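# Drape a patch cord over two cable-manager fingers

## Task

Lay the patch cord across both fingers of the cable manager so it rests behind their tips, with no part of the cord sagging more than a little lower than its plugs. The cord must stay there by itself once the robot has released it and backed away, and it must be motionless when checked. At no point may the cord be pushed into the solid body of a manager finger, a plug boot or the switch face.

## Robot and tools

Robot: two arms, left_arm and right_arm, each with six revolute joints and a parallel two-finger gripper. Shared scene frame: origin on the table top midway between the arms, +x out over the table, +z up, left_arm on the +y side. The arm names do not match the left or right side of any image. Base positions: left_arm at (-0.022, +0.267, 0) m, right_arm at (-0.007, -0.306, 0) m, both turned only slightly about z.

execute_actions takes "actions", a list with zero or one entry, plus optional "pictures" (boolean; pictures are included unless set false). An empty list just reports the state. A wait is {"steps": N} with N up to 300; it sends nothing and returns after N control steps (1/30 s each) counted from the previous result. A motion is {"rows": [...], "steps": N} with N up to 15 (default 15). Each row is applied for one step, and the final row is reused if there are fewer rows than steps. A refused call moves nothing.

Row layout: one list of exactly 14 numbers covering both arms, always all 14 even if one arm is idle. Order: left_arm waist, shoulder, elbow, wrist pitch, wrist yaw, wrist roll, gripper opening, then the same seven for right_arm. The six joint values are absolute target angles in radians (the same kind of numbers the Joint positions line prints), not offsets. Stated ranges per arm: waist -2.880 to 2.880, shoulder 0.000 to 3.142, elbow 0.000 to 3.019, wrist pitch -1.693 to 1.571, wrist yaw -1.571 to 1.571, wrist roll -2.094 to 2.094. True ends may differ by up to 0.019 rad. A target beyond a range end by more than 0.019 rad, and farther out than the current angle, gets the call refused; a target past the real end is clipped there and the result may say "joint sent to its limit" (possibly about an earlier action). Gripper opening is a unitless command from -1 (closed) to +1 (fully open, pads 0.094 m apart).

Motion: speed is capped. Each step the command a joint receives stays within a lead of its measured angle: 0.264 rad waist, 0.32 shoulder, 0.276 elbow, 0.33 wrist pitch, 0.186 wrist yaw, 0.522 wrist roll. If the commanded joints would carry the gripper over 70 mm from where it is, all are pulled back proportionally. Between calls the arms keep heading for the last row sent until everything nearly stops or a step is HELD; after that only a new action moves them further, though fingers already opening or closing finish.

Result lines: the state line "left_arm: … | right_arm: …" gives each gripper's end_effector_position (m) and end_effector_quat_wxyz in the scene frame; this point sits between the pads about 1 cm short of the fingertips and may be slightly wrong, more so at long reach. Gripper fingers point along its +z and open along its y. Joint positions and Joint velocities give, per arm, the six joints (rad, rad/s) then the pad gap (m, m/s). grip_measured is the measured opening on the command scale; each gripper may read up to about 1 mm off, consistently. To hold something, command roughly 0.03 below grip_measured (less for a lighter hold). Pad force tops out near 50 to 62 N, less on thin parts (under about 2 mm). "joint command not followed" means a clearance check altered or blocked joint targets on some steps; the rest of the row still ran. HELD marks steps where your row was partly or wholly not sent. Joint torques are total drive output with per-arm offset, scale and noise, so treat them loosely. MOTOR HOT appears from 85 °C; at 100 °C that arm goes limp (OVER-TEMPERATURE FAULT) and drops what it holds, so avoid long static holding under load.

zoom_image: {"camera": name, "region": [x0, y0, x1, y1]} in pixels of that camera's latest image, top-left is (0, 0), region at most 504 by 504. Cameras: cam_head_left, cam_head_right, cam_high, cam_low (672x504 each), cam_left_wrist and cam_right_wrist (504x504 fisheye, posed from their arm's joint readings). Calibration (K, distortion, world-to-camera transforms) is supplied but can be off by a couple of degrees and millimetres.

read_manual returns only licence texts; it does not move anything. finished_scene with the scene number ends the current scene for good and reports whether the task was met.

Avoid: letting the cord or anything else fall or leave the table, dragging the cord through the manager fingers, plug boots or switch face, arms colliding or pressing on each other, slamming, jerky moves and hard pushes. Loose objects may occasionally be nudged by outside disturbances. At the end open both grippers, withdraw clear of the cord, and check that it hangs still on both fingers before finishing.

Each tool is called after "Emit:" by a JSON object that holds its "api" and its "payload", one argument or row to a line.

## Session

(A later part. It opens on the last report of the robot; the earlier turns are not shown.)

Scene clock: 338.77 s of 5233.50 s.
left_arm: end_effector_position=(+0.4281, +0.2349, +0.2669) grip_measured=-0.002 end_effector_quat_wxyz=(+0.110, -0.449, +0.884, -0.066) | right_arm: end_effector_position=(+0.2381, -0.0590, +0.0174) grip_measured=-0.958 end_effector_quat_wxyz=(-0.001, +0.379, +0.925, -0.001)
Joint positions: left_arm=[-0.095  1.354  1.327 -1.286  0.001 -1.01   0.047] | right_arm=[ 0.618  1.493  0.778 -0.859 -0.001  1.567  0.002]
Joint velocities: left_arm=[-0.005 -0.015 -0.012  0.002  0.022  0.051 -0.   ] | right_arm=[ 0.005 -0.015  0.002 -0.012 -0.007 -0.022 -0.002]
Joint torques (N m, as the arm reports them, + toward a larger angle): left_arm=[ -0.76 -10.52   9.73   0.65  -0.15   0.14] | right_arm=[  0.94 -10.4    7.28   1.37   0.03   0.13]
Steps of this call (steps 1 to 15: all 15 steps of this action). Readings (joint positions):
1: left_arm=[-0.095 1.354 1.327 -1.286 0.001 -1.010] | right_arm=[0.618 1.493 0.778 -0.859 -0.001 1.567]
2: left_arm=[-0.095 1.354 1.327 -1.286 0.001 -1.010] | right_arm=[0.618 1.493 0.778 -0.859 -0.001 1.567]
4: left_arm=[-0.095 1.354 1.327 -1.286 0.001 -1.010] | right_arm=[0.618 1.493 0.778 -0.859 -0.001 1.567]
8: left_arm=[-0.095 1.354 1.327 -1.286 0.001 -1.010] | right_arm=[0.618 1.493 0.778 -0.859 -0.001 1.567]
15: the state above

Missed, too high. Reopen, go lower.

Emit:
{"api": "execute_actions", "payload": {
  "actions": [
    {"rows": [[-0.1,1.35,1.33,-1.29,0,-1.0,0.0, 0.619,1.493,0.778,-0.85,0,1.577,-0.1]], "steps": 10}
  ],
  "pictures": false
}}

Emit:
{"api": "execute_actions", "payload": {
  "actions": [
    {"rows": [[-0.1,1.35,1.33,-1.29,0,-1.0,0.0, 0.619,1.52,0.76,-0.815,0,1.577,-0.1]], "steps": 12}
  ]
}}

Emit:
{"api": "execute_actions", "payload": {
  "actions": [
    {"rows": [[-0.1,1.35,1.33,-1.29,0,-1.0,0.0, 0.619,1.52,0.76,-0.815,0,1.577,-0.96]], "steps": 15}
  ],
  "pictures": false
}}

Scene clock: 347.60 s of 5233.50 s.
left_arm: end_effector_position=(+0.4281, +0.2349, +0.2669) grip_measured=-0.002 end_effector_quat_wxyz=(+0.110, -0.449, +0.884, -0.066) | right_arm: end_effector_position=(+0.2381, -0.0590, +0.0174) grip_measured=-0.102 end_effector_quat_wxyz=(-0.001, +0.379, +0.925, -0.001)
Joint positions: left_arm=[-0.095  1.354  1.327 -1.286  0.001 -1.01   0.047] | right_arm=[ 0.618  1.493  0.778 -0.859 -0.001  1.567  0.042]
Joint velocities: left_arm=[-0.005  0.005  0.002  0.012 -0.066 -0.037  0.   ] | right_arm=[-0.005  0.005 -0.007 -0.012 -0.022 -0.007 -0.   ]
Joint torques (N m, as the arm reports them, + toward a larger angle): left_arm=[ -0.58 -10.58   9.72   0.65  -0.15   0.15] | right_arm=[  0.93 -10.89   7.66   0.83   0.08   0.15]
Steps of this call (steps 1 to 15: the robot went on to your last target; steps 16 to 90: nothing new was sent; then 5.50 s passed at rest; steps 91 to 100: all 10 steps of this action). Readings (joint positions):
91: left_arm=[-0.095 1.354 1.327 -1.286 0.001 -1.010] | right_arm=[0.618 1.493 0.778 -0.859 -0.001 1.567]
92: left_arm=[-0.095 1.354 1.327 -1.286 0.001 -1.010] | right_arm=[0.618 1.493 0.778 -0.859 -0.001 1.567]
94: left_arm=[-0.095 1.354 1.327 -1.286 0.001 -1.010] | right_arm=[0.618 1.493 0.778 -0.859 -0.001 1.567]
98: left_arm=[-0.095 1.354 1.327 -1.286 0.001 -1.010] | right_arm=[0.618 1.493 0.778 -0.859 -0.001 1.567]
100: the state above

Scene clock: 348.00 s of 5233.50 s.
left_arm: end_effector_position=(+0.4281, +0.2349, +0.2669) grip_measured=-0.002 end_effector_quat_wxyz=(+0.110, -0.449, +0.884, -0.066) | right_arm: end_effector_position=(+0.2379, -0.0593, +0.0096) grip_measured=-0.102 end_effector_quat_wxyz=(-0.001, +0.379, +0.925, -0.001)
Joint positions: left_arm=[-0.095  1.354  1.327 -1.286  0.001 -1.01   0.047] | right_arm=[ 0.618  1.508  0.769 -0.834 -0.001  1.567  0.042]
Joint velocities: left_arm=[-0.005 -0.005  0.002 -0.007 -0.051 -0.066 -0.   ] | right_arm=[ 0.005  0.005 -0.027 -0.002  0.066  0.022 -0.   ]
Joint torques (N m, as the arm reports them, + toward a larger angle): left_arm=[ -0.78 -10.41   9.7    0.63  -0.16   0.14] | right_arm=[ 0.24 -9.27  6.58  1.49  0.06  0.13]
Steps of this call (steps 1 to 12: all 12 steps of this action). Readings (joint positions):
1: left_arm=[-0.095 1.354 1.327 -1.286 0.001 -1.010] | right_arm=[0.618 1.493 0.777 -0.853 -0.001 1.567]
2: left_arm=[-0.095 1.354 1.327 -1.286 0.001 -1.010] | right_arm=[0.618 1.494 0.775 -0.845 -0.001 1.567]
4: left_arm=[-0.095 1.354 1.327 -1.286 0.001 -1.010] | right_arm=[0.618 1.500 0.773 -0.837 -0.001 1.567]
8: left_arm=[-0.095 1.354 1.327 -1.286 0.001 -1.010] | right_arm=[0.618 1.508 0.770 -0.834 -0.001 1.567]
12: the state above
camera_calibration (this result's frames):
cam_left_wrist: T_world_to_cam=[[0.779423, -0.589038, 0.213387, -0.25202], [-0.611959, -0.642861, 0.460691, 0.296589], [-0.134186, -0.489657, -0.861528, 0.525611], [0, 0, 0, 1]] pos_world=[0.44846, 0.299585, 0.36997]
cam_right_wrist: T_world_to_cam=[[-0.69179, -0.722025, 0.0103163, 0.120269], [-0.579788, 0.563911, 0.588091, 0.171219], [-0.430434, 0.400854, -0.808729, 0.257334], [0, 0, 0, 1]] pos_world=[0.293237, -0.112868, 0.106181]

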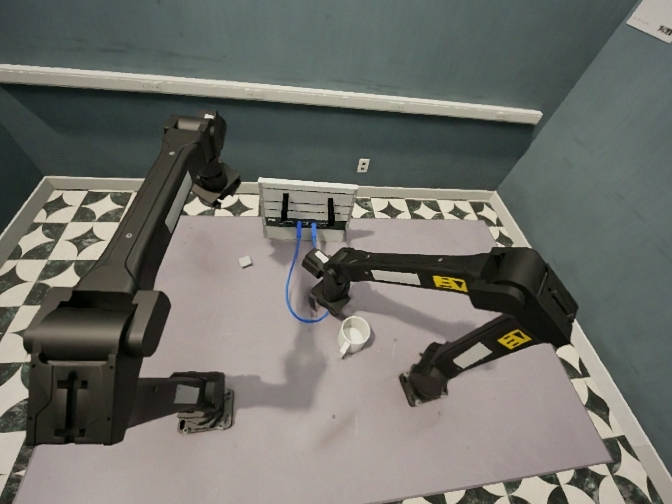

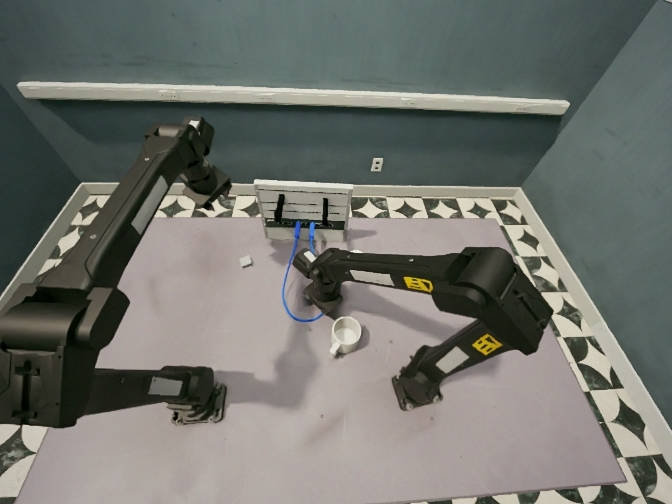

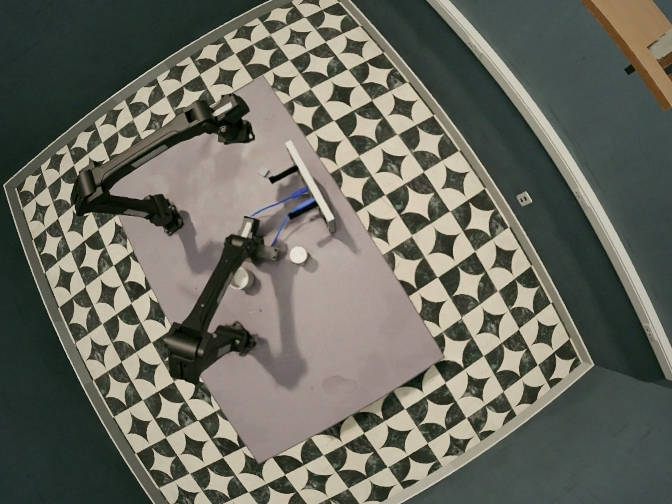

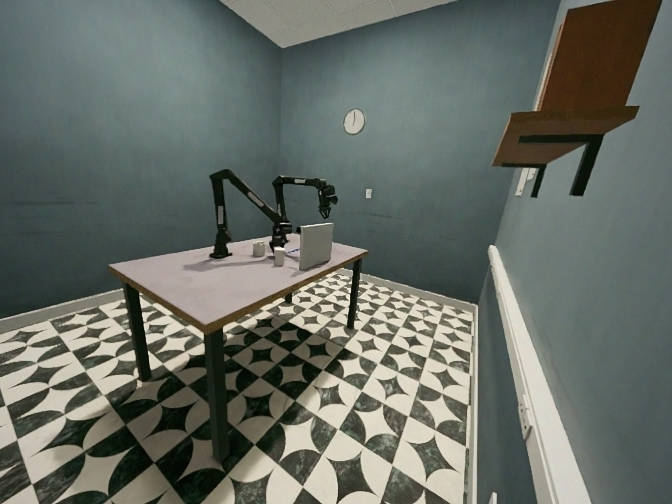

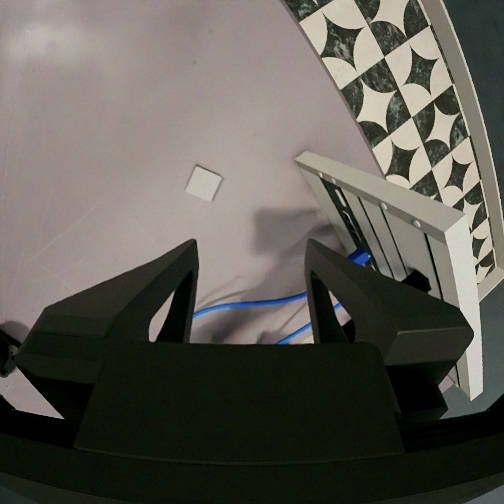

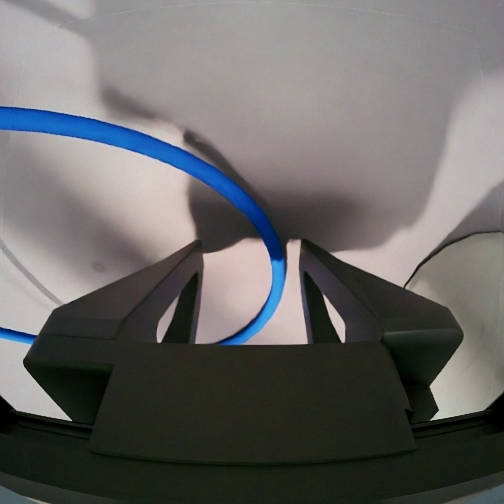

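Scene clock: 348.50 s of 5233.50 s.
left_arm: end_effector_position=(+0.4281, +0.2349, +0.2669) grip_measured=-0.002 end_effector_quat_wxyz=(+0.110, -0.449, +0.884, -0.066) | right_arm: end_effector_position=(+0.2382, -0.0589, +0.0100) grip_measured=-0.958 end_effector_quat_wxyz=(-0.000, +0.379, +0.925, +0.000)
Joint positions: left_arm=[-0.095  1.354  1.327 -1.286  0.001 -1.01   0.047] | right_arm=[ 0.618  1.507  0.769 -0.832 -0.001  1.567  0.002]
Joint velocities: left_arm=[-0.015  0.005  0.007  0.002 -0.037 -0.037  0.001] | right_arm=[-0.005 -0.015  0.002 -0.012 -0.007 -0.066  0.   ]
Joint torques (N m, as the arm reports them, + toward a larger angle): left_arm=[ -0.6  -10.49   9.66   0.66  -0.15   0.14] | right_arm=[ 0.55 -9.57  6.55  1.23  0.06  0.15]
Steps of this call (steps 1 to 15: all 15 steps of this action). Readings (joint positions):
1: left_arm=[-0.095 1.354 1.327 -1.286 0.001 -1.010] | right_arm=[0.618 1.508 0.769 -0.834 -0.001 1.567]
2: left_arm=[-0.095 1.354 1.327 -1.286 0.001 -1.010] | right_arm=[0.618 1.508 0.769 -0.834 -0.001 1.567]
4: left_arm=[-0.095 1.354 1.327 -1.286 0.001 -1.010] | right_arm=[0.618 1.508 0.769 -0.834 -0.001 1.567]
8: left_arm=[-0.095 1.354 1.327 -1.286 0.001 -1.010] | right_arm=[0.618 1.507 0.769 -0.832 -0.001 1.567]
15: the state above

Emit:
{"api": "execute_actions", "payload": {
  "actions": []
}}

Scene clock: 352.27 s of 5233.50 s.
left_arm: end_effector_position=(+0.4281, +0.2349, +0.2669) grip_measured=-0.002 end_effector_quat_wxyz=(+0.110, -0.449, +0.884, -0.066) | right_arm: end_effector_position=(+0.2382, -0.0589, +0.0100) grip_measured=-0.958 end_effector_quat_wxyz=(-0.000, +0.379, +0.925, +0.000)
Joint positions: left_arm=[-0.095  1.354  1.327 -1.286  0.001 -1.01   0.047] | right_arm=[ 0.618  1.507  0.769 -0.832 -0.001  1.567  0.002]
Joint velocities: left_arm=[-0.015 -0.005  0.002  0.017 -0.066  0.037  0.001] | right_arm=[-0.005  0.005  0.007 -0.012 -0.037 -0.022 -0.001]
Joint torques (N m, as the arm reports them, + toward a larger angle): left_arm=[ -0.81 -10.27   9.73   0.67  -0.16   0.13] | right_arm=[ 1.48 -9.64  6.65  1.3   0.03  0.13]
Steps of this call (steps 1 to 15: the robot went on to your last target; steps 16 to 100: nothing new was sent; then 0.43 s passed at rest). Readings (joint positions):
1: left_arm=[-0.095 1.354 1.327 -1.286 0.001 -1.010] | right_arm=[0.618 1.507 0.769 -0.832 -0.001 1.567]
2: left_arm=[-0.095 1.354 1.327 -1.286 0.001 -1.010] | right_arm=[0.618 1.507 0.769 -0.832 -0.001 1.567]
4: left_arm=[-0.095 1.354 1.327 -1.286 0.001 -1.010] | right_arm=[0.618 1.507 0.769 -0.832 -0.001 1.567]
8: left_arm=[-0.095 1.354 1.327 -1.286 0.001 -1.010] | right_arm=[0.618 1.507 0.769 -0.832 -0.001 1.567]
100: the state above
All arms were judged still, so your last target was given up. Only a new action makes them travel on or press farther. Fingers that are still opening or closing keep moving.
camera_calibration (this result's frames):
cam_left_wrist: T_world_to_cam=[[0.779423, -0.589038, 0.213387, -0.25202], [-0.611959, -0.642861, 0.460691, 0.296589], [-0.134186, -0.489657, -0.861528, 0.525611], [0, 0, 0, 1]] pos_world=[0.44846, 0.299585, 0.36997]
cam_right_wrist: T_world_to_cam=[[-0.691807, -0.722042, 0.00764643, 0.120808], [-0.580893, 0.562795, 0.588069, 0.171201], [-0.428914, 0.402388, -0.808775, 0.257374], [0, 0, 0, 1]] pos_world=[0.293417, -0.112687, 0.106556]

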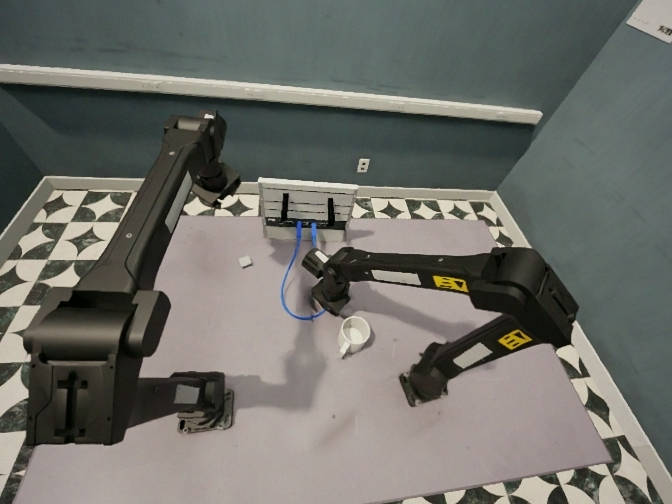

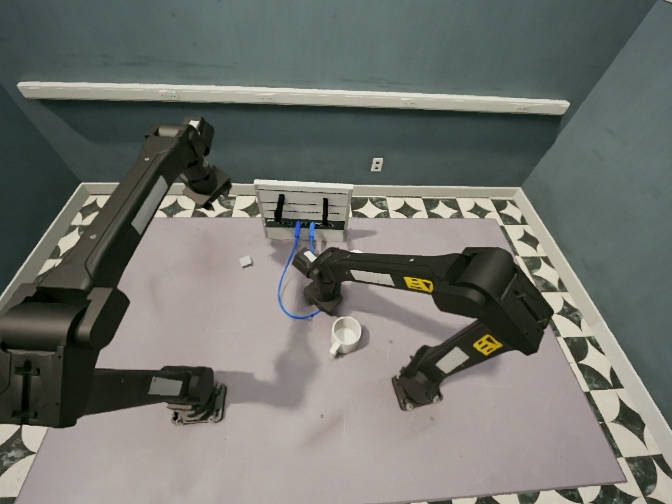

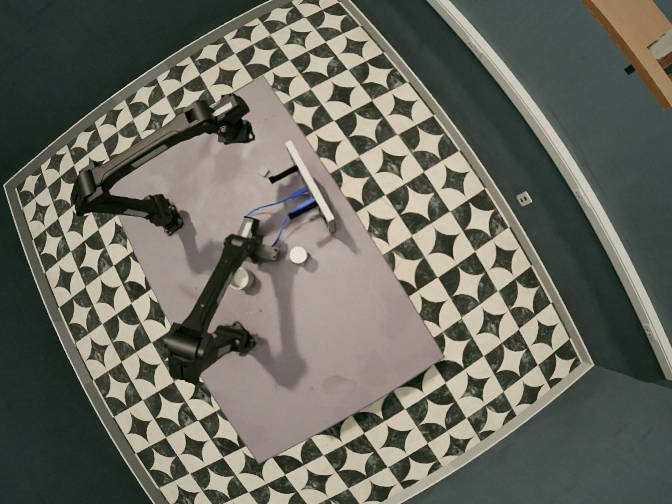

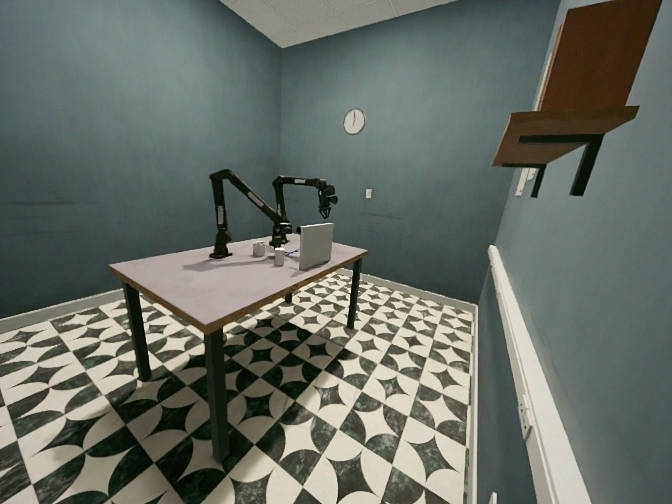

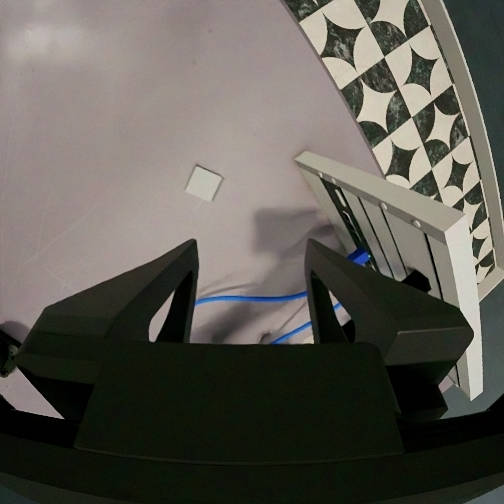

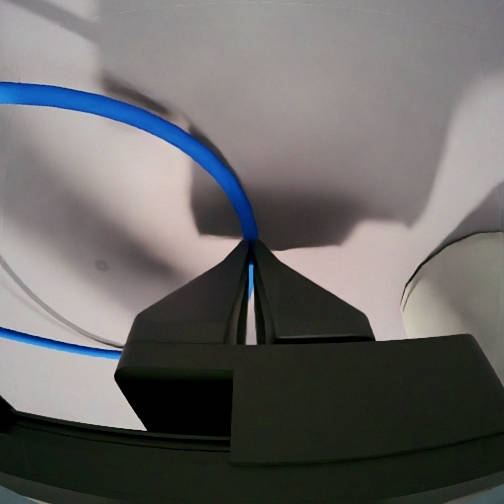

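Emit:
{"api": "execute_actions", "payload": {
  "actions": [
    {"rows": [[-0.1,1.35,1.33,-1.29,0,-1.0,0.0, 0.60,1.42,0.88,-1.0,0,1.577,-0.98]], "steps": 15}
  ]
}}

Scene clock: 359.63 s of 5233.50 s.
left_arm: end_effector_position=(+0.4281, +0.2349, +0.2669) grip_measured=-0.002 end_effector_quat_wxyz=(+0.110, -0.449, +0.884, -0.066) | right_arm: end_effector_position=(+0.2436, -0.0601, +0.0591) grip_measured=-0.978 end_effector_quat_wxyz=(+0.001, +0.385, +0.923, +0.002)
Joint positions: left_arm=[-0.095  1.354  1.327 -1.286  0.001 -1.01   0.047] | right_arm=[ 0.605  1.418  0.835 -0.984 -0.001  1.567  0.001]
Joint velocities: left_arm=[ 0.005 -0.005 -0.017 -0.007 -0.066 -0.022 -0.001] | right_arm=[-0.005 -0.015  0.002  0.012 -0.022  0.007 -0.001]
Joint torques (N m, as the arm reports them, + toward a larger angle): left_arm=[ -0.58 -10.69   9.69   0.67  -0.16   0.12] | right_arm=[ -0.29 -10.16  12.29   0.3    0.06   0.14]
Steps of this call (steps 1 to 90: nothing new was sent; then 3.87 s passed at rest; steps 91 to 105: all 15 steps of this action). Readings (joint positions):
91: left_arm=[-0.095 1.354 1.327 -1.286 0.001 -1.010] | right_arm=[0.618 1.502 0.778 -0.864 -0.001 1.567]
92: left_arm=[-0.095 1.354 1.327 -1.286 0.001 -1.010] | right_arm=[0.616 1.496 0.789 -0.912 -0.001 1.567]
94: left_arm=[-0.095 1.354 1.327 -1.286 0.001 -1.010] | right_arm=[0.610 1.468 0.805 -0.962 -0.001 1.567]
98: left_arm=[-0.095 1.354 1.327 -1.286 0.001 -1.010] | right_arm=[0.605 1.423 0.830 -0.981 -0.001 1.567]
105: the state above
camera_calibration (this result's frames):
cam_left_wrist: T_world_to_cam=[[0.779423, -0.589038, 0.213387, -0.25202], [-0.611959, -0.642861, 0.460691, 0.296589], [-0.134186, -0.489657, -0.861528, 0.525611], [0, 0, 0, 1]] pos_world=[0.44846, 0.299585, 0.36997]
cam_right_wrist: T_world_to_cam=[[-0.701671, -0.712488, 0.00421386, 0.126488], [-0.574549, 0.569304, 0.588036, 0.145021], [-0.421368, 0.410187, -0.808824, 0.298485], [0, 0, 0, 1]] pos_world=[0.297847, -0.114874, 0.155611]

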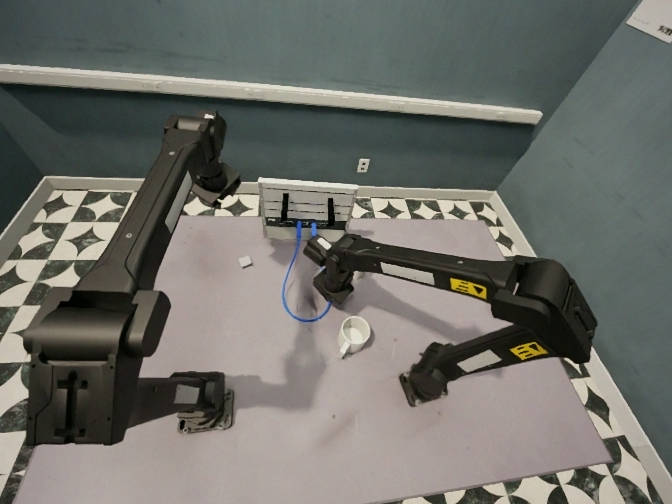

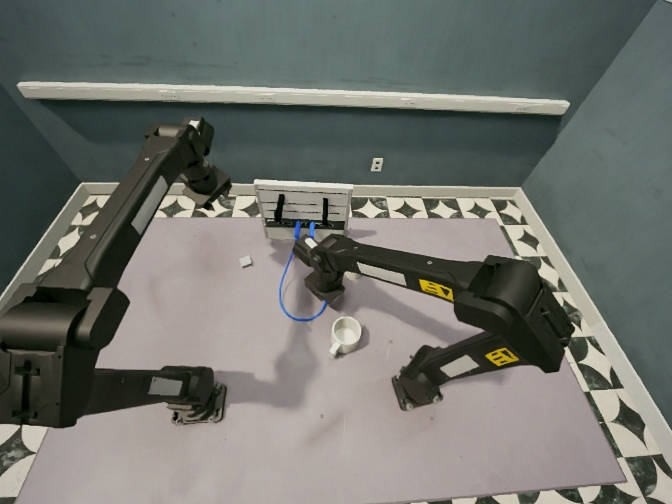

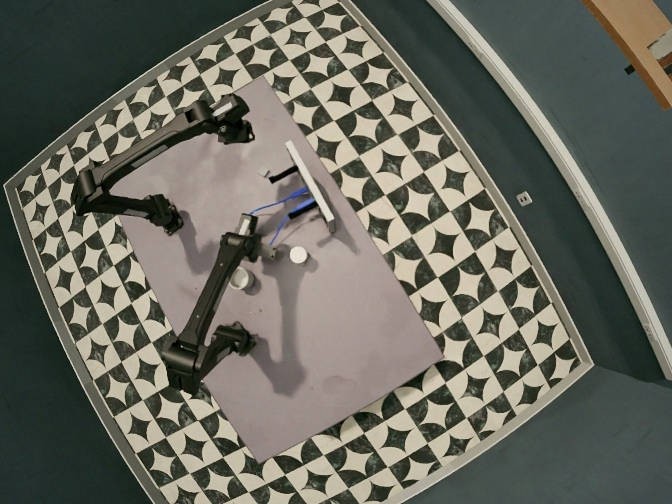

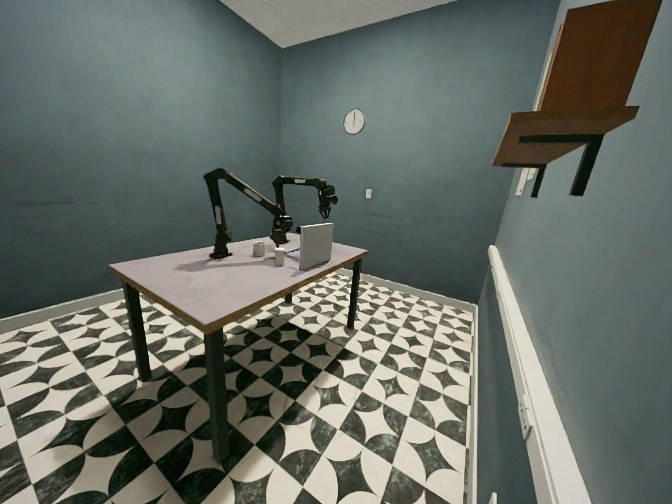

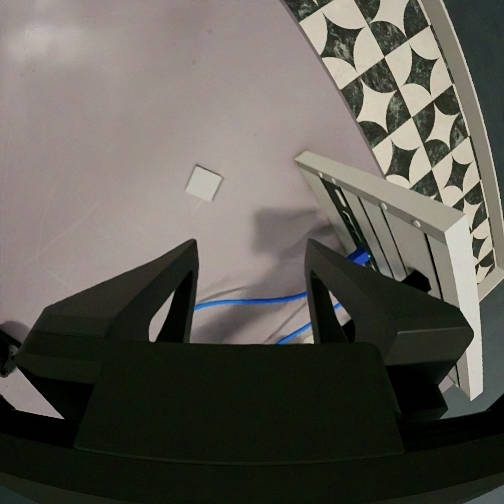

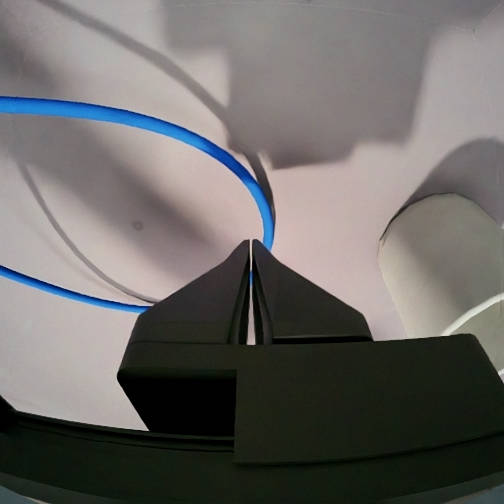

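Emit:
{"api": "execute_actions", "payload": {
  "actions": [
    {"rows": [[-0.1,1.35,1.33,-1.29,0,-1.0,0.0, 0.615,1.418,0.835,-0.99,0,1.577,-0.1]], "steps": 10}
  ],
  "pictures": false
}}

Emit:
{"api": "execute_actions", "payload": {
  "actions": [
    {"rows": [[-0.1,1.35,1.33,-1.29,0,-1.0,0.0, 0.615,1.50,0.748,-0.795,0,1.577,-0.1]], "steps": 15}
  ],
  "pictures": false
}}

Emit:
{"api": "execute_actions", "payload": {
  "actions": [
    {"rows": [[-0.1,1.35,1.33,-1.29,0,-1.0,0.0, 0.615,1.50,0.748,-0.795,0,1.577,-0.96]], "steps": 15}
  ],
  "pictures": false
}}

Scene clock: 371.47 s of 5233.50 s.
left_arm: end_effector_position=(+0.4281, +0.2349, +0.2669) grip_measured=-0.002 end_effector_quat_wxyz=(+0.110, -0.449, +0.884, -0.066) | right_arm: end_effector_position=(+0.2429, -0.0593, +0.0591) grip_measured=-0.102 end_effector_quat_wxyz=(+0.001, +0.384, +0.923, +0.002)
Joint positions: left_arm=[-0.095  1.354  1.327 -1.286  0.001 -1.01   0.047] | right_arm=[ 0.608  1.418  0.835 -0.984 -0.001  1.567  0.042]
Joint velocities: left_arm=[-0.015 -0.015 -0.022  0.002 -0.007 -0.022 -0.   ] | right_arm=[-0.024 -0.015 -0.017 -0.022 -0.022  0.007  0.   ]
Joint torques (N m, as the arm reports them, + toward a larger angle): left_arm=[ -0.65 -10.48   9.7    0.65  -0.16   0.12] | right_arm=[ 0.85 -9.49  8.27  0.32  0.06  0.08]
Steps of this call (steps 1 to 15: the robot went on to your last target; steps 16 to 110: nothing new was sent; then 7.83 s passed at rest; steps 111 to 120: all 10 steps of this action). Readings (joint positions):
111: left_arm=[-0.095 1.354 1.327 -1.286 0.001 -1.010] | right_arm=[0.605 1.418 0.835 -0.984 -0.001 1.567]
112: left_arm=[-0.095 1.354 1.327 -1.286 0.001 -1.010] | right_arm=[0.606 1.418 0.835 -0.984 -0.001 1.567]
114: left_arm=[-0.095 1.354 1.327 -1.286 0.001 -1.010] | right_arm=[0.607 1.418 0.835 -0.984 -0.001 1.567]
118: left_arm=[-0.095 1.354 1.327 -1.286 0.001 -1.010] | right_arm=[0.608 1.418 0.835 -0.984 -0.001 1.567]
120: the state above

Scene clock: 371.97 s of 5233.50 s.
left_arm: end_effector_position=(+0.4281, +0.2349, +0.2669) grip_measured=-0.002 end_effector_quat_wxyz=(+0.110, -0.449, +0.884, -0.066) | right_arm: end_effector_position=(+0.2382, -0.0638, +0.0059) grip_measured=-0.101 end_effector_quat_wxyz=(+0.001, +0.384, +0.923, +0.004)
Joint positions: left_arm=[-0.095  1.354  1.327 -1.286  0.001 -1.01   0.047] | right_arm=[ 0.608  1.504  0.751 -0.81  -0.001  1.568  0.042]
Joint velocities: left_arm=[ 0.015 -0.015  0.007 -0.017 -0.037  0.081 -0.001] | right_arm=[ 0.005 -0.015 -0.002  0.002 -0.022 -0.037 -0.   ]
Joint torques (N m, as the arm reports them, + toward a larger angle): left_arm=[ -0.76 -10.61   9.71   0.64  -0.17   0.12] | right_arm=[  1.11 -10.64   6.91   1.38   0.07   0.12]
Steps of this call (steps 1 to 15: all 15 steps of this action). Readings (joint positions):
1: left_arm=[-0.095 1.354 1.327 -1.286 0.001 -1.010] | right_arm=[0.608 1.421 0.823 -0.947 -0.001 1.567]
2: left_arm=[-0.095 1.354 1.327 -1.286 0.001 -1.010] | right_arm=[0.608 1.426 0.807 -0.891 -0.001 1.567]
4: left_arm=[-0.095 1.354 1.327 -1.286 0.001 -1.010] | right_arm=[0.608 1.455 0.778 -0.835 -0.001 1.567]
8: left_arm=[-0.095 1.354 1.327 -1.286 0.001 -1.010] | right_arm=[0.608 1.505 0.751 -0.819 -0.001 1.568]
15: the state above

Scene clock: 372.47 s of 5233.50 s.
left_arm: end_effector_position=(+0.4281, +0.2349, +0.2669) grip_measured=-0.002 end_effector_quat_wxyz=(+0.110, -0.449, +0.884, -0.066) | right_arm: end_effector_position=(+0.2385, -0.0636, +0.0059) grip_measured=-0.923 end_effector_quat_wxyz=(+0.002, +0.384, +0.923, +0.004)
Joint positions: left_arm=[-0.095  1.354  1.327 -1.286  0.001 -1.01   0.047] | right_arm=[ 0.608  1.504  0.751 -0.808 -0.     1.568  0.004]
Joint velocities: left_arm=[-0.015 -0.015  0.007  0.002 -0.022  0.051 -0.   ] | right_arm=[-0.005 -0.005 -0.012 -0.022 -0.007  0.022 -0.   ]
Joint torques (N m, as the arm reports them, + toward a larger angle): left_arm=[ -0.57 -10.7    9.67   0.68  -0.15   0.13] | right_arm=[  1.01 -10.27   7.27   1.35   0.08   0.12]
Steps of this call (steps 1 to 15: all 15 steps of this action). Readings (joint positions):
1: left_arm=[-0.095 1.354 1.327 -1.286 0.001 -1.010] | right_arm=[0.608 1.504 0.751 -0.810 -0.001 1.568]
2: left_arm=[-0.095 1.354 1.327 -1.286 0.001 -1.010] | right_arm=[0.608 1.504 0.751 -0.810 -0.001 1.568]
4: left_arm=[-0.095 1.354 1.327 -1.286 0.001 -1.010] | right_arm=[0.608 1.504 0.751 -0.809 -0.000 1.568]
8: left_arm=[-0.095 1.354 1.327 -1.286 0.001 -1.010] | right_arm=[0.608 1.504 0.751 -0.808 -0.000 1.568]
15: the state above

Emit:
{"api": "execute_actions", "payload": {
  "actions": [
    {"rows": [[-0.1,1.35,1.33,-1.29,0,-1.0,0.0, 0.52,1.42,0.90,-1.0,0,1.5,-0.96]], "steps": 15}
  ],
  "pictures": false
}}

Emit:
{"api": "execute_actions", "payload": {
  "actions": [
    {"rows": [[-0.1,1.35,1.33,-1.29,0,-1.0,0.0, 0.35,1.375,1.04,-1.02,0,1.5,-0.96]], "steps": 15}
  ],
  "pictures": false
}}

Emit:
{"api": "execute_actions", "payload": {
  "actions": [
    {"rows": [[-0.1,1.35,1.33,-1.29,0,-1.0,0.0, 0.27,1.35,1.24,-1.15,0,1.7,-0.96]], "steps": 15}
  ],
  "pictures": false
}}

Emit:
{"api": "execute_actions", "payload": {
  "actions": [
    {"rows": [[-0.1,1.35,1.33,-1.29,0,-1.0,0.0, 0.267,1.358,1.385,-1.275,0,1.9,-0.96]], "steps": 15}
  ],
  "pictures": false
}}

Emit:
{"api": "execute_actions", "payload": {
  "actions": [
    {"steps": 15}
  ]
}}

Emit:
{"api": "zoom_image", "payload": {
  "camera": "cam_head_left",
  "region": [200, 130, 440, 300]
}}

Scene clock: 388.17 s of 5233.50 s.
left_arm: end_effector_position=(+0.4281, +0.2349, +0.2669) grip_measured=-0.002 end_effector_quat_wxyz=(+0.110, -0.449, +0.884, -0.066) | right_arm: end_effector_position=(+0.2732, -0.0772, +0.0672) grip_measured=-0.923 end_effector_quat_wxyz=(+0.006, +0.402, +0.916, +0.013)
Joint positions: left_arm=[-0.095  1.354  1.327 -1.286  0.001 -1.01   0.047] | right_arm=[ 0.514  1.417  0.859 -0.985 -0.001  1.513  0.004]
Joint velocities: left_arm=[-0.005 -0.015 -0.007 -0.002  0.022 -0.007 -0.   ] | right_arm=[-0.005 -0.015  0.002  0.012  0.051 -0.007  0.001]
Joint torques (N m, as the arm reports them, + toward a larger angle): left_arm=[ -0.76 -10.53   9.67   0.66  -0.16   0.12] | right_arm=[ 1.68 -9.05 12.26  0.19  0.04 -0.02]
Steps of this call (steps 1 to 15: the robot went on to your last target; steps 16 to 90: nothing new was sent; then 12.20 s passed at rest; steps 91 to 105: all 15 steps of this action). Readings (joint positions):
91: left_arm=[-0.095 1.354 1.327 -1.286 0.001 -1.010] | right_arm=[0.603 1.502 0.760 -0.838 -0.002 1.560]
92: left_arm=[-0.095 1.354 1.327 -1.286 0.001 -1.010] | right_arm=[0.590 1.498 0.775 -0.885 -0.002 1.551]
94: left_arm=[-0.095 1.354 1.327 -1.286 0.001 -1.010] | right_arm=[0.553 1.478 0.808 -0.946 -0.002 1.537]
98: left_arm=[-0.095 1.354 1.327 -1.286 0.001 -1.010] | right_arm=[0.512 1.430 0.853 -0.978 -0.001 1.522]
105: the state above

Scene clock: 388.67 s of 5233.50 s.
left_arm: end_effector_position=(+0.4281, +0.2349, +0.2669) grip_measured=-0.002 end_effector_quat_wxyz=(+0.110, -0.449, +0.884, -0.066) | right_arm: end_effector_position=(+0.3527, -0.1034, +0.1274) grip_measured=-0.923 end_effector_quat_wxyz=(+0.047, +0.476, +0.875, +0.074)
Joint positions: left_arm=[-0.095  1.354  1.327 -1.286  0.001 -1.01   0.047] | right_arm=[ 0.343  1.381  0.99  -1.004  0.001  1.511  0.004]
Joint velocities: left_arm=[-0.005 -0.005 -0.002 -0.007  0.037  0.037  0.002] | right_arm=[ 0.044  0.015  0.007 -0.037  0.022 -0.022  0.001]
Joint torques (N m, as the arm reports them, + toward a larger angle): left_arm=[ -0.67 -10.33   9.72   0.66  -0.15   0.12] | right_arm=[  1.24 -10.58  13.9    0.24   0.    -0.07]
Steps of this call (steps 1 to 15: all 15 steps of this action). Readings (joint positions):
1: left_arm=[-0.095 1.354 1.327 -1.286 0.001 -1.010] | right_arm=[0.506 1.417 0.862 -0.988 -0.004 1.513]
2: left_arm=[-0.095 1.354 1.327 -1.286 0.001 -1.010] | right_arm=[0.489 1.417 0.868 -0.992 -0.004 1.513]
4: left_arm=[-0.095 1.354 1.327 -1.286 0.001 -1.010] | right_arm=[0.437 1.417 0.892 -0.997 -0.004 1.513]
8: left_arm=[-0.095 1.354 1.327 -1.286 0.001 -1.010] | right_arm=[0.350 1.411 0.958 -1.003 -0.001 1.512]
15: the state above

Scene clock: 389.17 s of 5233.50 s.
left_arm: end_effector_position=(+0.4281, +0.2349, +0.2669) grip_measured=-0.002 end_effector_quat_wxyz=(+0.110, -0.449, +0.884, -0.066) | right_arm: end_effector_position=(+0.3999, -0.1144, +0.2154) grip_measured=-0.923 end_effector_quat_wxyz=(+0.066, +0.574, +0.807, +0.119)
Joint positions: left_arm=[-0.095  1.354  1.327 -1.286  0.001 -1.01   0.047] | right_arm=[ 0.269  1.354  1.189 -1.133 -0.001  1.677  0.004]
Joint velocities: left_arm=[-0.005  0.005 -0.017 -0.002  0.007  0.022  0.   ] | right_arm=[-0.005 -0.015  0.012 -0.051 -0.037  0.081  0.   ]
Joint torques (N m, as the arm reports them, + toward a larger angle): left_arm=[ -0.86 -10.45   9.72   0.66  -0.16   0.12] | right_arm=[  1.14 -11.51  14.99   0.75   0.12   0.15]
Steps of this call (steps 1 to 15: all 15 steps of this action). Readings (joint positions):
1: left_arm=[-0.095 1.354 1.327 -1.286 0.001 -1.010] | right_arm=[0.341 1.382 0.999 -1.022 -0.001 1.527]
2: left_arm=[-0.095 1.354 1.327 -1.286 0.001 -1.010] | right_arm=[0.335 1.383 1.012 -1.047 -0.001 1.546]
4: left_arm=[-0.095 1.354 1.327 -1.286 0.001 -1.010] | right_arm=[0.317 1.383 1.049 -1.085 -0.001 1.579]
8: left_arm=[-0.095 1.354 1.327 -1.286 0.001 -1.010] | right_arm=[0.279 1.381 1.140 -1.123 -0.001 1.635]
15: the state above

Scene clock: 389.67 s of 5233.50 s.
left_arm: end_effector_position=(+0.4281, +0.2349, +0.2669) grip_measured=-0.002 end_effector_quat_wxyz=(+0.110, -0.449, +0.884, -0.066) | right_arm: end_effector_position=(+0.4093, -0.1098, +0.2659) grip_measured=-0.923 end_effector_quat_wxyz=(+0.054, +0.653, +0.745, +0.128)
Joint positions: left_arm=[-0.095  1.354  1.327 -1.286  0.001 -1.01   0.047] | right_arm=[ 0.269  1.365  1.332 -1.258 -0.002  1.881  0.004]
Joint velocities: left_arm=[ 0.005 -0.015 -0.007 -0.002  0.007 -0.051 -0.001] | right_arm=[-0.015 -0.005  0.002 -0.007 -0.051  0.051 -0.001]
Joint torques (N m, as the arm reports them, + toward a larger angle): left_arm=[ -0.86 -10.51   9.71   0.66  -0.16   0.12] | right_arm=[  0.14 -11.96  15.31   0.64   0.08   0.14]
Steps of this call (steps 1 to 15: all 15 steps of this action). Readings (joint positions):
1: left_arm=[-0.095 1.354 1.327 -1.286 0.001 -1.010] | right_arm=[0.269 1.356 1.202 -1.160 -0.001 1.709]
2: left_arm=[-0.095 1.354 1.327 -1.286 0.001 -1.010] | right_arm=[0.269 1.362 1.223 -1.199 -0.001 1.744]
4: left_arm=[-0.095 1.354 1.327 -1.286 0.001 -1.010] | right_arm=[0.269 1.366 1.270 -1.241 -0.001 1.796]
8: left_arm=[-0.095 1.354 1.327 -1.286 0.001 -1.010] | right_arm=[0.269 1.365 1.329 -1.253 -0.001 1.851]
15: the state above

Scene clock: 390.17 s of 5233.50 s.
left_arm: end_effector_position=(+0.4281, +0.2349, +0.2669) grip_measured=-0.002 end_effector_quat_wxyz=(+0.110, -0.449, +0.884, -0.066) | right_arm: end_effector_position=(+0.4092, -0.1098, +0.2659) grip_measured=-0.923 end_effector_quat_wxyz=(+0.054, +0.656, +0.742, +0.128)
Joint positions: left_arm=[-0.095  1.354  1.327 -1.286  0.001 -1.01   0.047] | right_arm=[ 0.269  1.365  1.332 -1.259 -0.002  1.889  0.004]
Joint velocities: left_arm=[-0.005  0.015 -0.007  0.002 -0.007  0.051 -0.   ] | right_arm=[ 0.005 -0.005 -0.007 -0.017  0.007 -0.007 -0.   ]
Joint torques (N m, as the arm reports them, + toward a larger angle): left_arm=[ -0.64 -10.38   9.65   0.65  -0.15   0.13] | right_arm=[  0.28 -11.8   15.3    0.52   0.17   0.16]
Steps of this call (steps 1 to 15: the robot went on to your last target). Readings (joint positions):
1: left_arm=[-0.095 1.354 1.327 -1.286 0.001 -1.010] | right_arm=[0.269 1.365 1.332 -1.259 -0.002 1.883]
2: left_arm=[-0.095 1.354 1.327 -1.286 0.001 -1.010] | right_arm=[0.269 1.365 1.332 -1.259 -0.002 1.884]
4: left_arm=[-0.095 1.354 1.327 -1.286 0.001 -1.010] | right_arm=[0.269 1.365 1.332 -1.259 -0.002 1.886]
8: left_arm=[-0.095 1.354 1.327 -1.286 0.001 -1.010] | right_arm=[0.269 1.365 1.332 -1.259 -0.002 1.888]
15: the state above
All arms were judged still, so your last target was given up. Only a new action makes them travel on or press farther. Fingers that are still opening or closing keep moving.
camera_calibration (this result's frames):
cam_left_wrist: T_world_to_cam=[[0.779423, -0.589038, 0.213387, -0.25202], [-0.611959, -0.642861, 0.460691, 0.296589], [-0.134186, -0.489657, -0.861528, 0.525611], [0, 0, 0, 1]] pos_world=[0.44846, 0.299585, 0.36997]
cam_right_wrist: T_world_to_cam=[[-0.959768, -0.120738, -0.253511, 0.445504], [-0.259216, 0.728058, 0.634617, 0.0228488], [0.107948, 0.674799, -0.730064, 0.347449], [0, 0, 0, 1]] pos_world=[0.395996, -0.197304, 0.3521]

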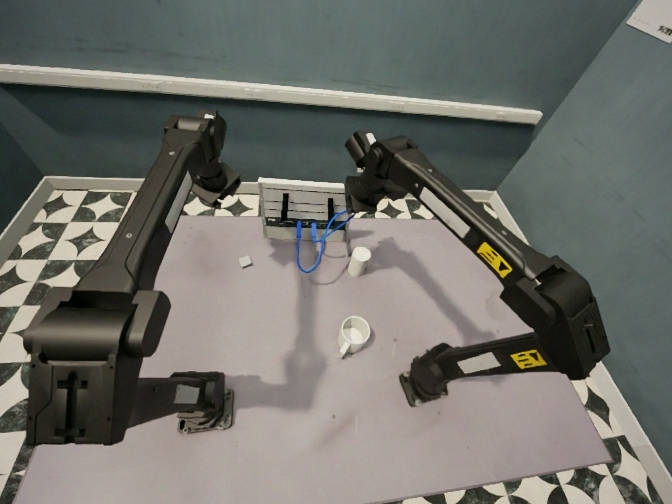

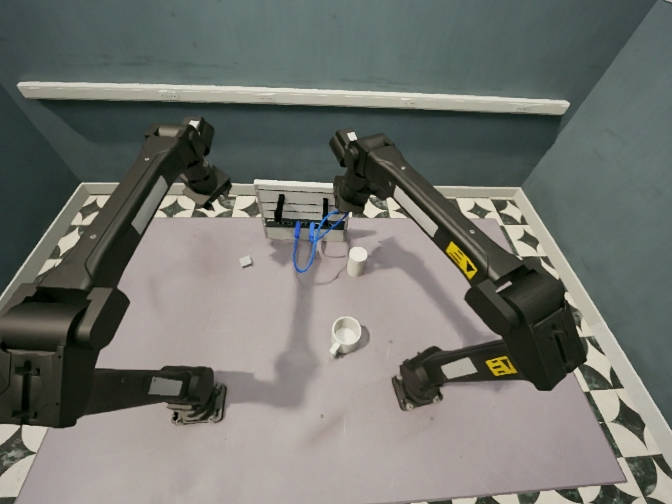

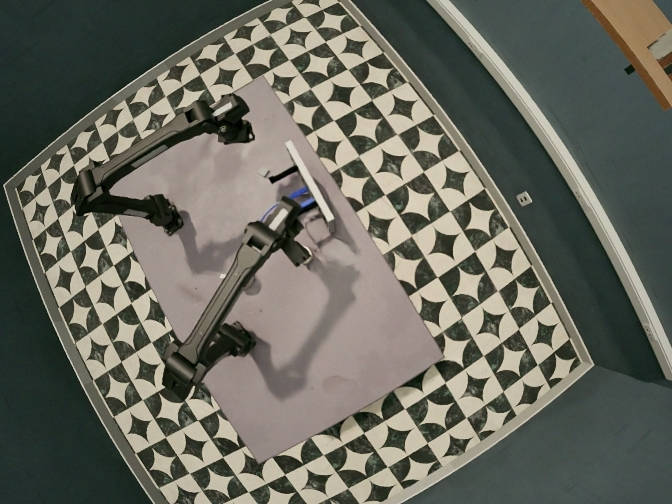

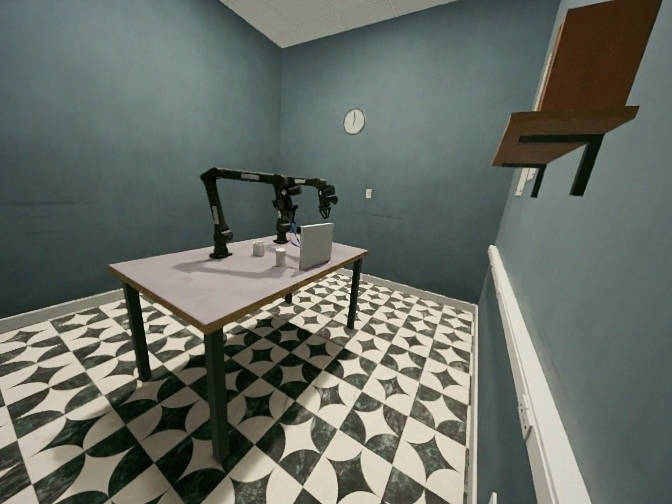

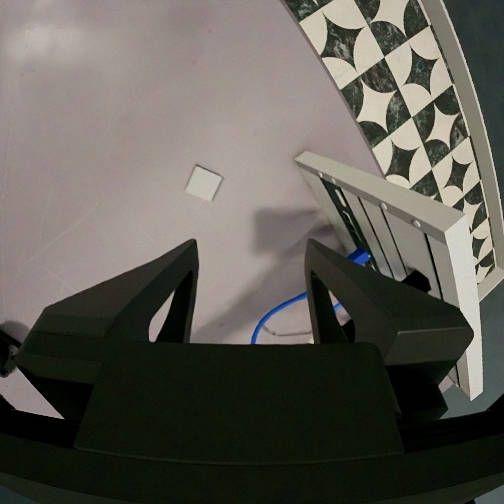

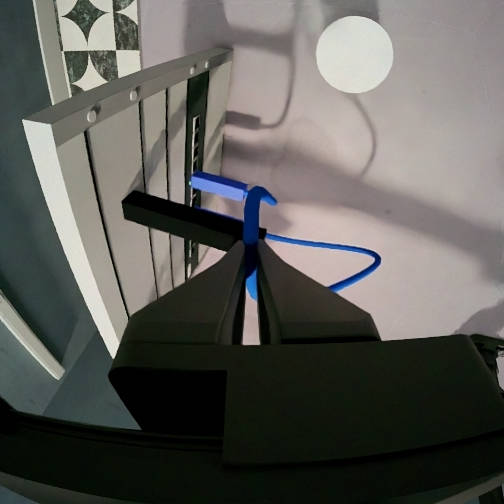

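Region (200, 130, 440, 300) of cam_head_left's 672x504 image, scaled by 2.100, with more detail than that image has; it fills the top 357 rows of this view, and the rest is white.

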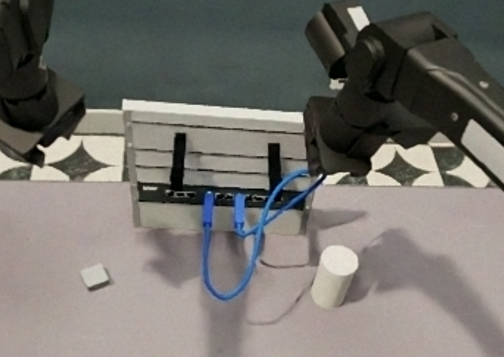

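Emit:
{"api": "execute_actions", "payload": {
  "actions": [
    {"rows": [[-0.1,1.35,1.33,-1.29,0,-1.0,0.0, 0.25,1.46,1.50,-1.275,0,1.93,-0.96]], "steps": 15}
  ],
  "pictures": false
}}

Emit:
{"api": "execute_actions", "payload": {
  "actions": [
    {"steps": 10}
  ]
}}

Emit:
{"api": "zoom_image", "payload": {
  "camera": "cam_head_left",
  "region": [200, 130, 440, 300]
}}

Scene clock: 406.37 s of 5233.50 s.
left_arm: end_effector_position=(+0.4281, +0.2349, +0.2669) grip_measured=-0.002 end_effector_quat_wxyz=(+0.110, -0.449, +0.884, -0.066) | right_arm: end_effector_position=(+0.4455, -0.0977, +0.2646) grip_measured=-0.923 end_effector_quat_wxyz=(+0.051, +0.671, +0.729, +0.125)
Joint positions: left_arm=[-0.095  1.354  1.327 -1.286  0.001 -1.01   0.047] | right_arm=[ 0.26   1.469  1.437 -1.268 -0.002  1.919  0.004]
Joint velocities: left_arm=[-0.005 -0.005 -0.007 -0.002  0.022 -0.081 -0.002] | right_arm=[-0.015 -0.005  0.007 -0.022 -0.037 -0.037  0.   ]
Joint torques (N m, as the arm reports them, + toward a larger angle): left_arm=[ -0.7  -10.43   9.71   0.61  -0.14   0.13] | right_arm=[ -0.09 -13.64  16.04   0.82   0.13   0.1 ]
Steps of this call (steps 1 to 471: nothing new was sent; steps 472 to 486: all 15 steps of this action). Readings (joint positions):
472: left_arm=[-0.095 1.354 1.327 -1.286 0.001 -1.010] | right_arm=[0.269 1.372 1.341 -1.263 -0.002 1.895]
473: left_arm=[-0.095 1.354 1.327 -1.286 0.001 -1.010] | right_arm=[0.267 1.388 1.363 -1.268 -0.002 1.900]
475: left_arm=[-0.095 1.354 1.327 -1.286 0.001 -1.010] | right_arm=[0.264 1.427 1.412 -1.268 -0.002 1.907]
479: left_arm=[-0.095 1.354 1.327 -1.286 0.001 -1.010] | right_arm=[0.260 1.465 1.437 -1.268 -0.002 1.915]
486: the state above

Scene clock: 406.70 s of 5233.50 s.
left_arm: end_effector_position=(+0.4281, +0.2349, +0.2669) grip_measured=-0.002 end_effector_quat_wxyz=(+0.110, -0.449, +0.884, -0.066) | right_arm: end_effector_position=(+0.4455, -0.0977, +0.2646) grip_measured=-0.923 end_effector_quat_wxyz=(+0.051, +0.671, +0.729, +0.125)
Joint positions: left_arm=[-0.095  1.354  1.327 -1.286  0.001 -1.01   0.047] | right_arm=[ 0.26   1.469  1.437 -1.268 -0.002  1.92   0.004]
Joint velocities: left_arm=[ 0.015 -0.005  0.007 -0.002 -0.007  0.007 -0.001] | right_arm=[-0.015 -0.005  0.007 -0.007 -0.007  0.007  0.   ]
Joint torques (N m, as the arm reports them, + toward a larger angle): left_arm=[ -0.63 -10.43   9.72   0.65  -0.15   0.13] | right_arm=[ -0.64 -12.95  16.04   0.89   0.13   0.11]
Steps of this call (steps 1 to 10: the robot went on to your last target). Readings (joint positions):
1: left_arm=[-0.095 1.354 1.327 -1.286 0.001 -1.010] | right_arm=[0.260 1.469 1.437 -1.268 -0.002 1.919]
2: left_arm=[-0.095 1.354 1.327 -1.286 0.001 -1.010] | right_arm=[0.260 1.469 1.437 -1.268 -0.002 1.919]
4: left_arm=[-0.095 1.354 1.327 -1.286 0.001 -1.010] | right_arm=[0.260 1.469 1.437 -1.268 -0.002 1.920]
8: left_arm=[-0.095 1.354 1.327 -1.286 0.001 -1.010] | right_arm=[0.260 1.469 1.437 -1.268 -0.002 1.920]
10: the state above
camera_calibration (this result's frames):
cam_left_wrist: T_world_to_cam=[[0.779423, -0.589038, 0.213387, -0.25202], [-0.611959, -0.642861, 0.460691, 0.296589], [-0.134186, -0.489657, -0.861528, 0.525611], [0, 0, 0, 1]] pos_world=[0.44846, 0.299585, 0.36997]
cam_right_wrist: T_world_to_cam=[[-0.966652, -0.0819488, -0.242627, 0.485409], [-0.223074, 0.73478, 0.640575, 0.00719311], [0.125783, 0.673337, -0.728558, 0.325953], [0, 0, 0, 1]] pos_world=[0.429827, -0.184983, 0.350641]

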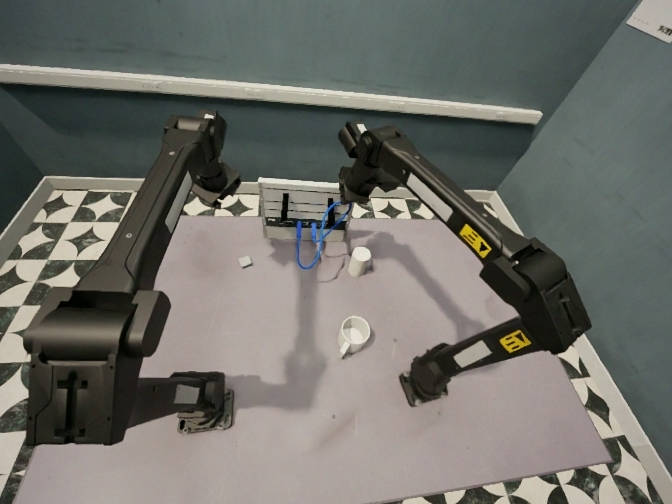

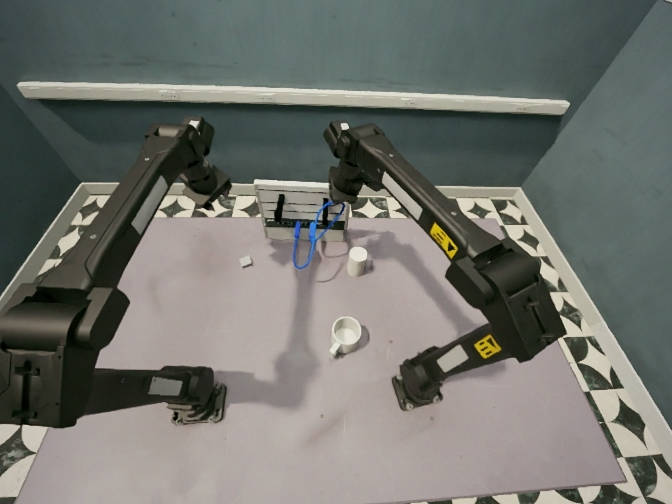

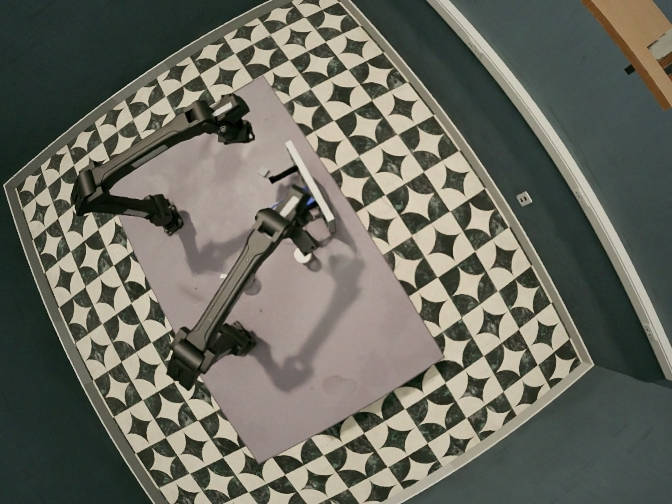

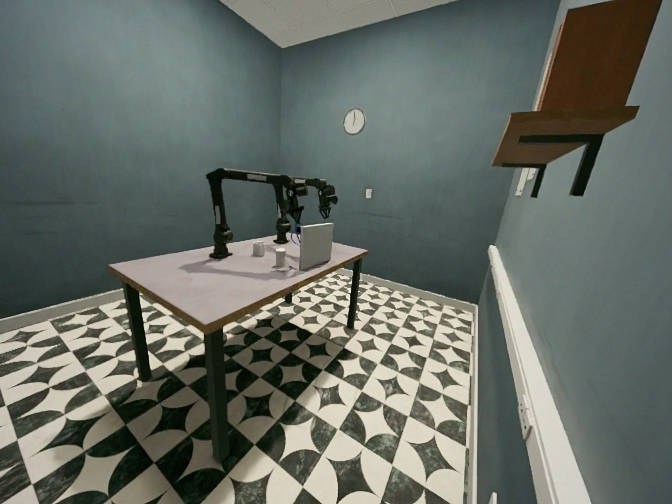

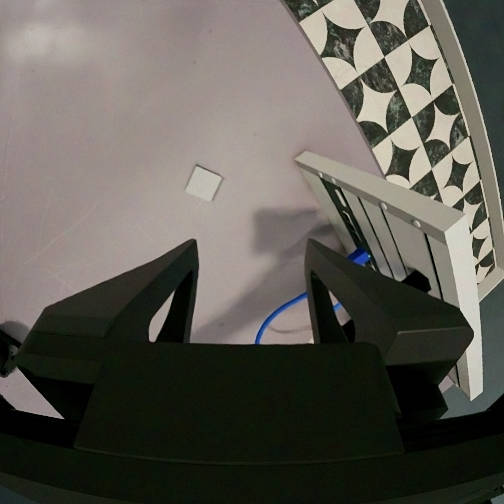

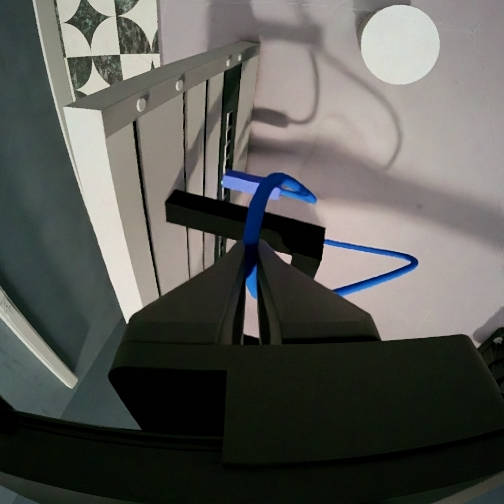

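Region (200, 130, 440, 300) of cam_head_left's 672x504 image, scaled by 2.100, with more detail than that image has; it fills the top 357 rows of this view, and the rest is white.

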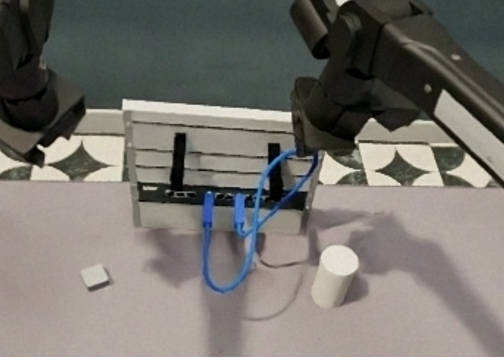

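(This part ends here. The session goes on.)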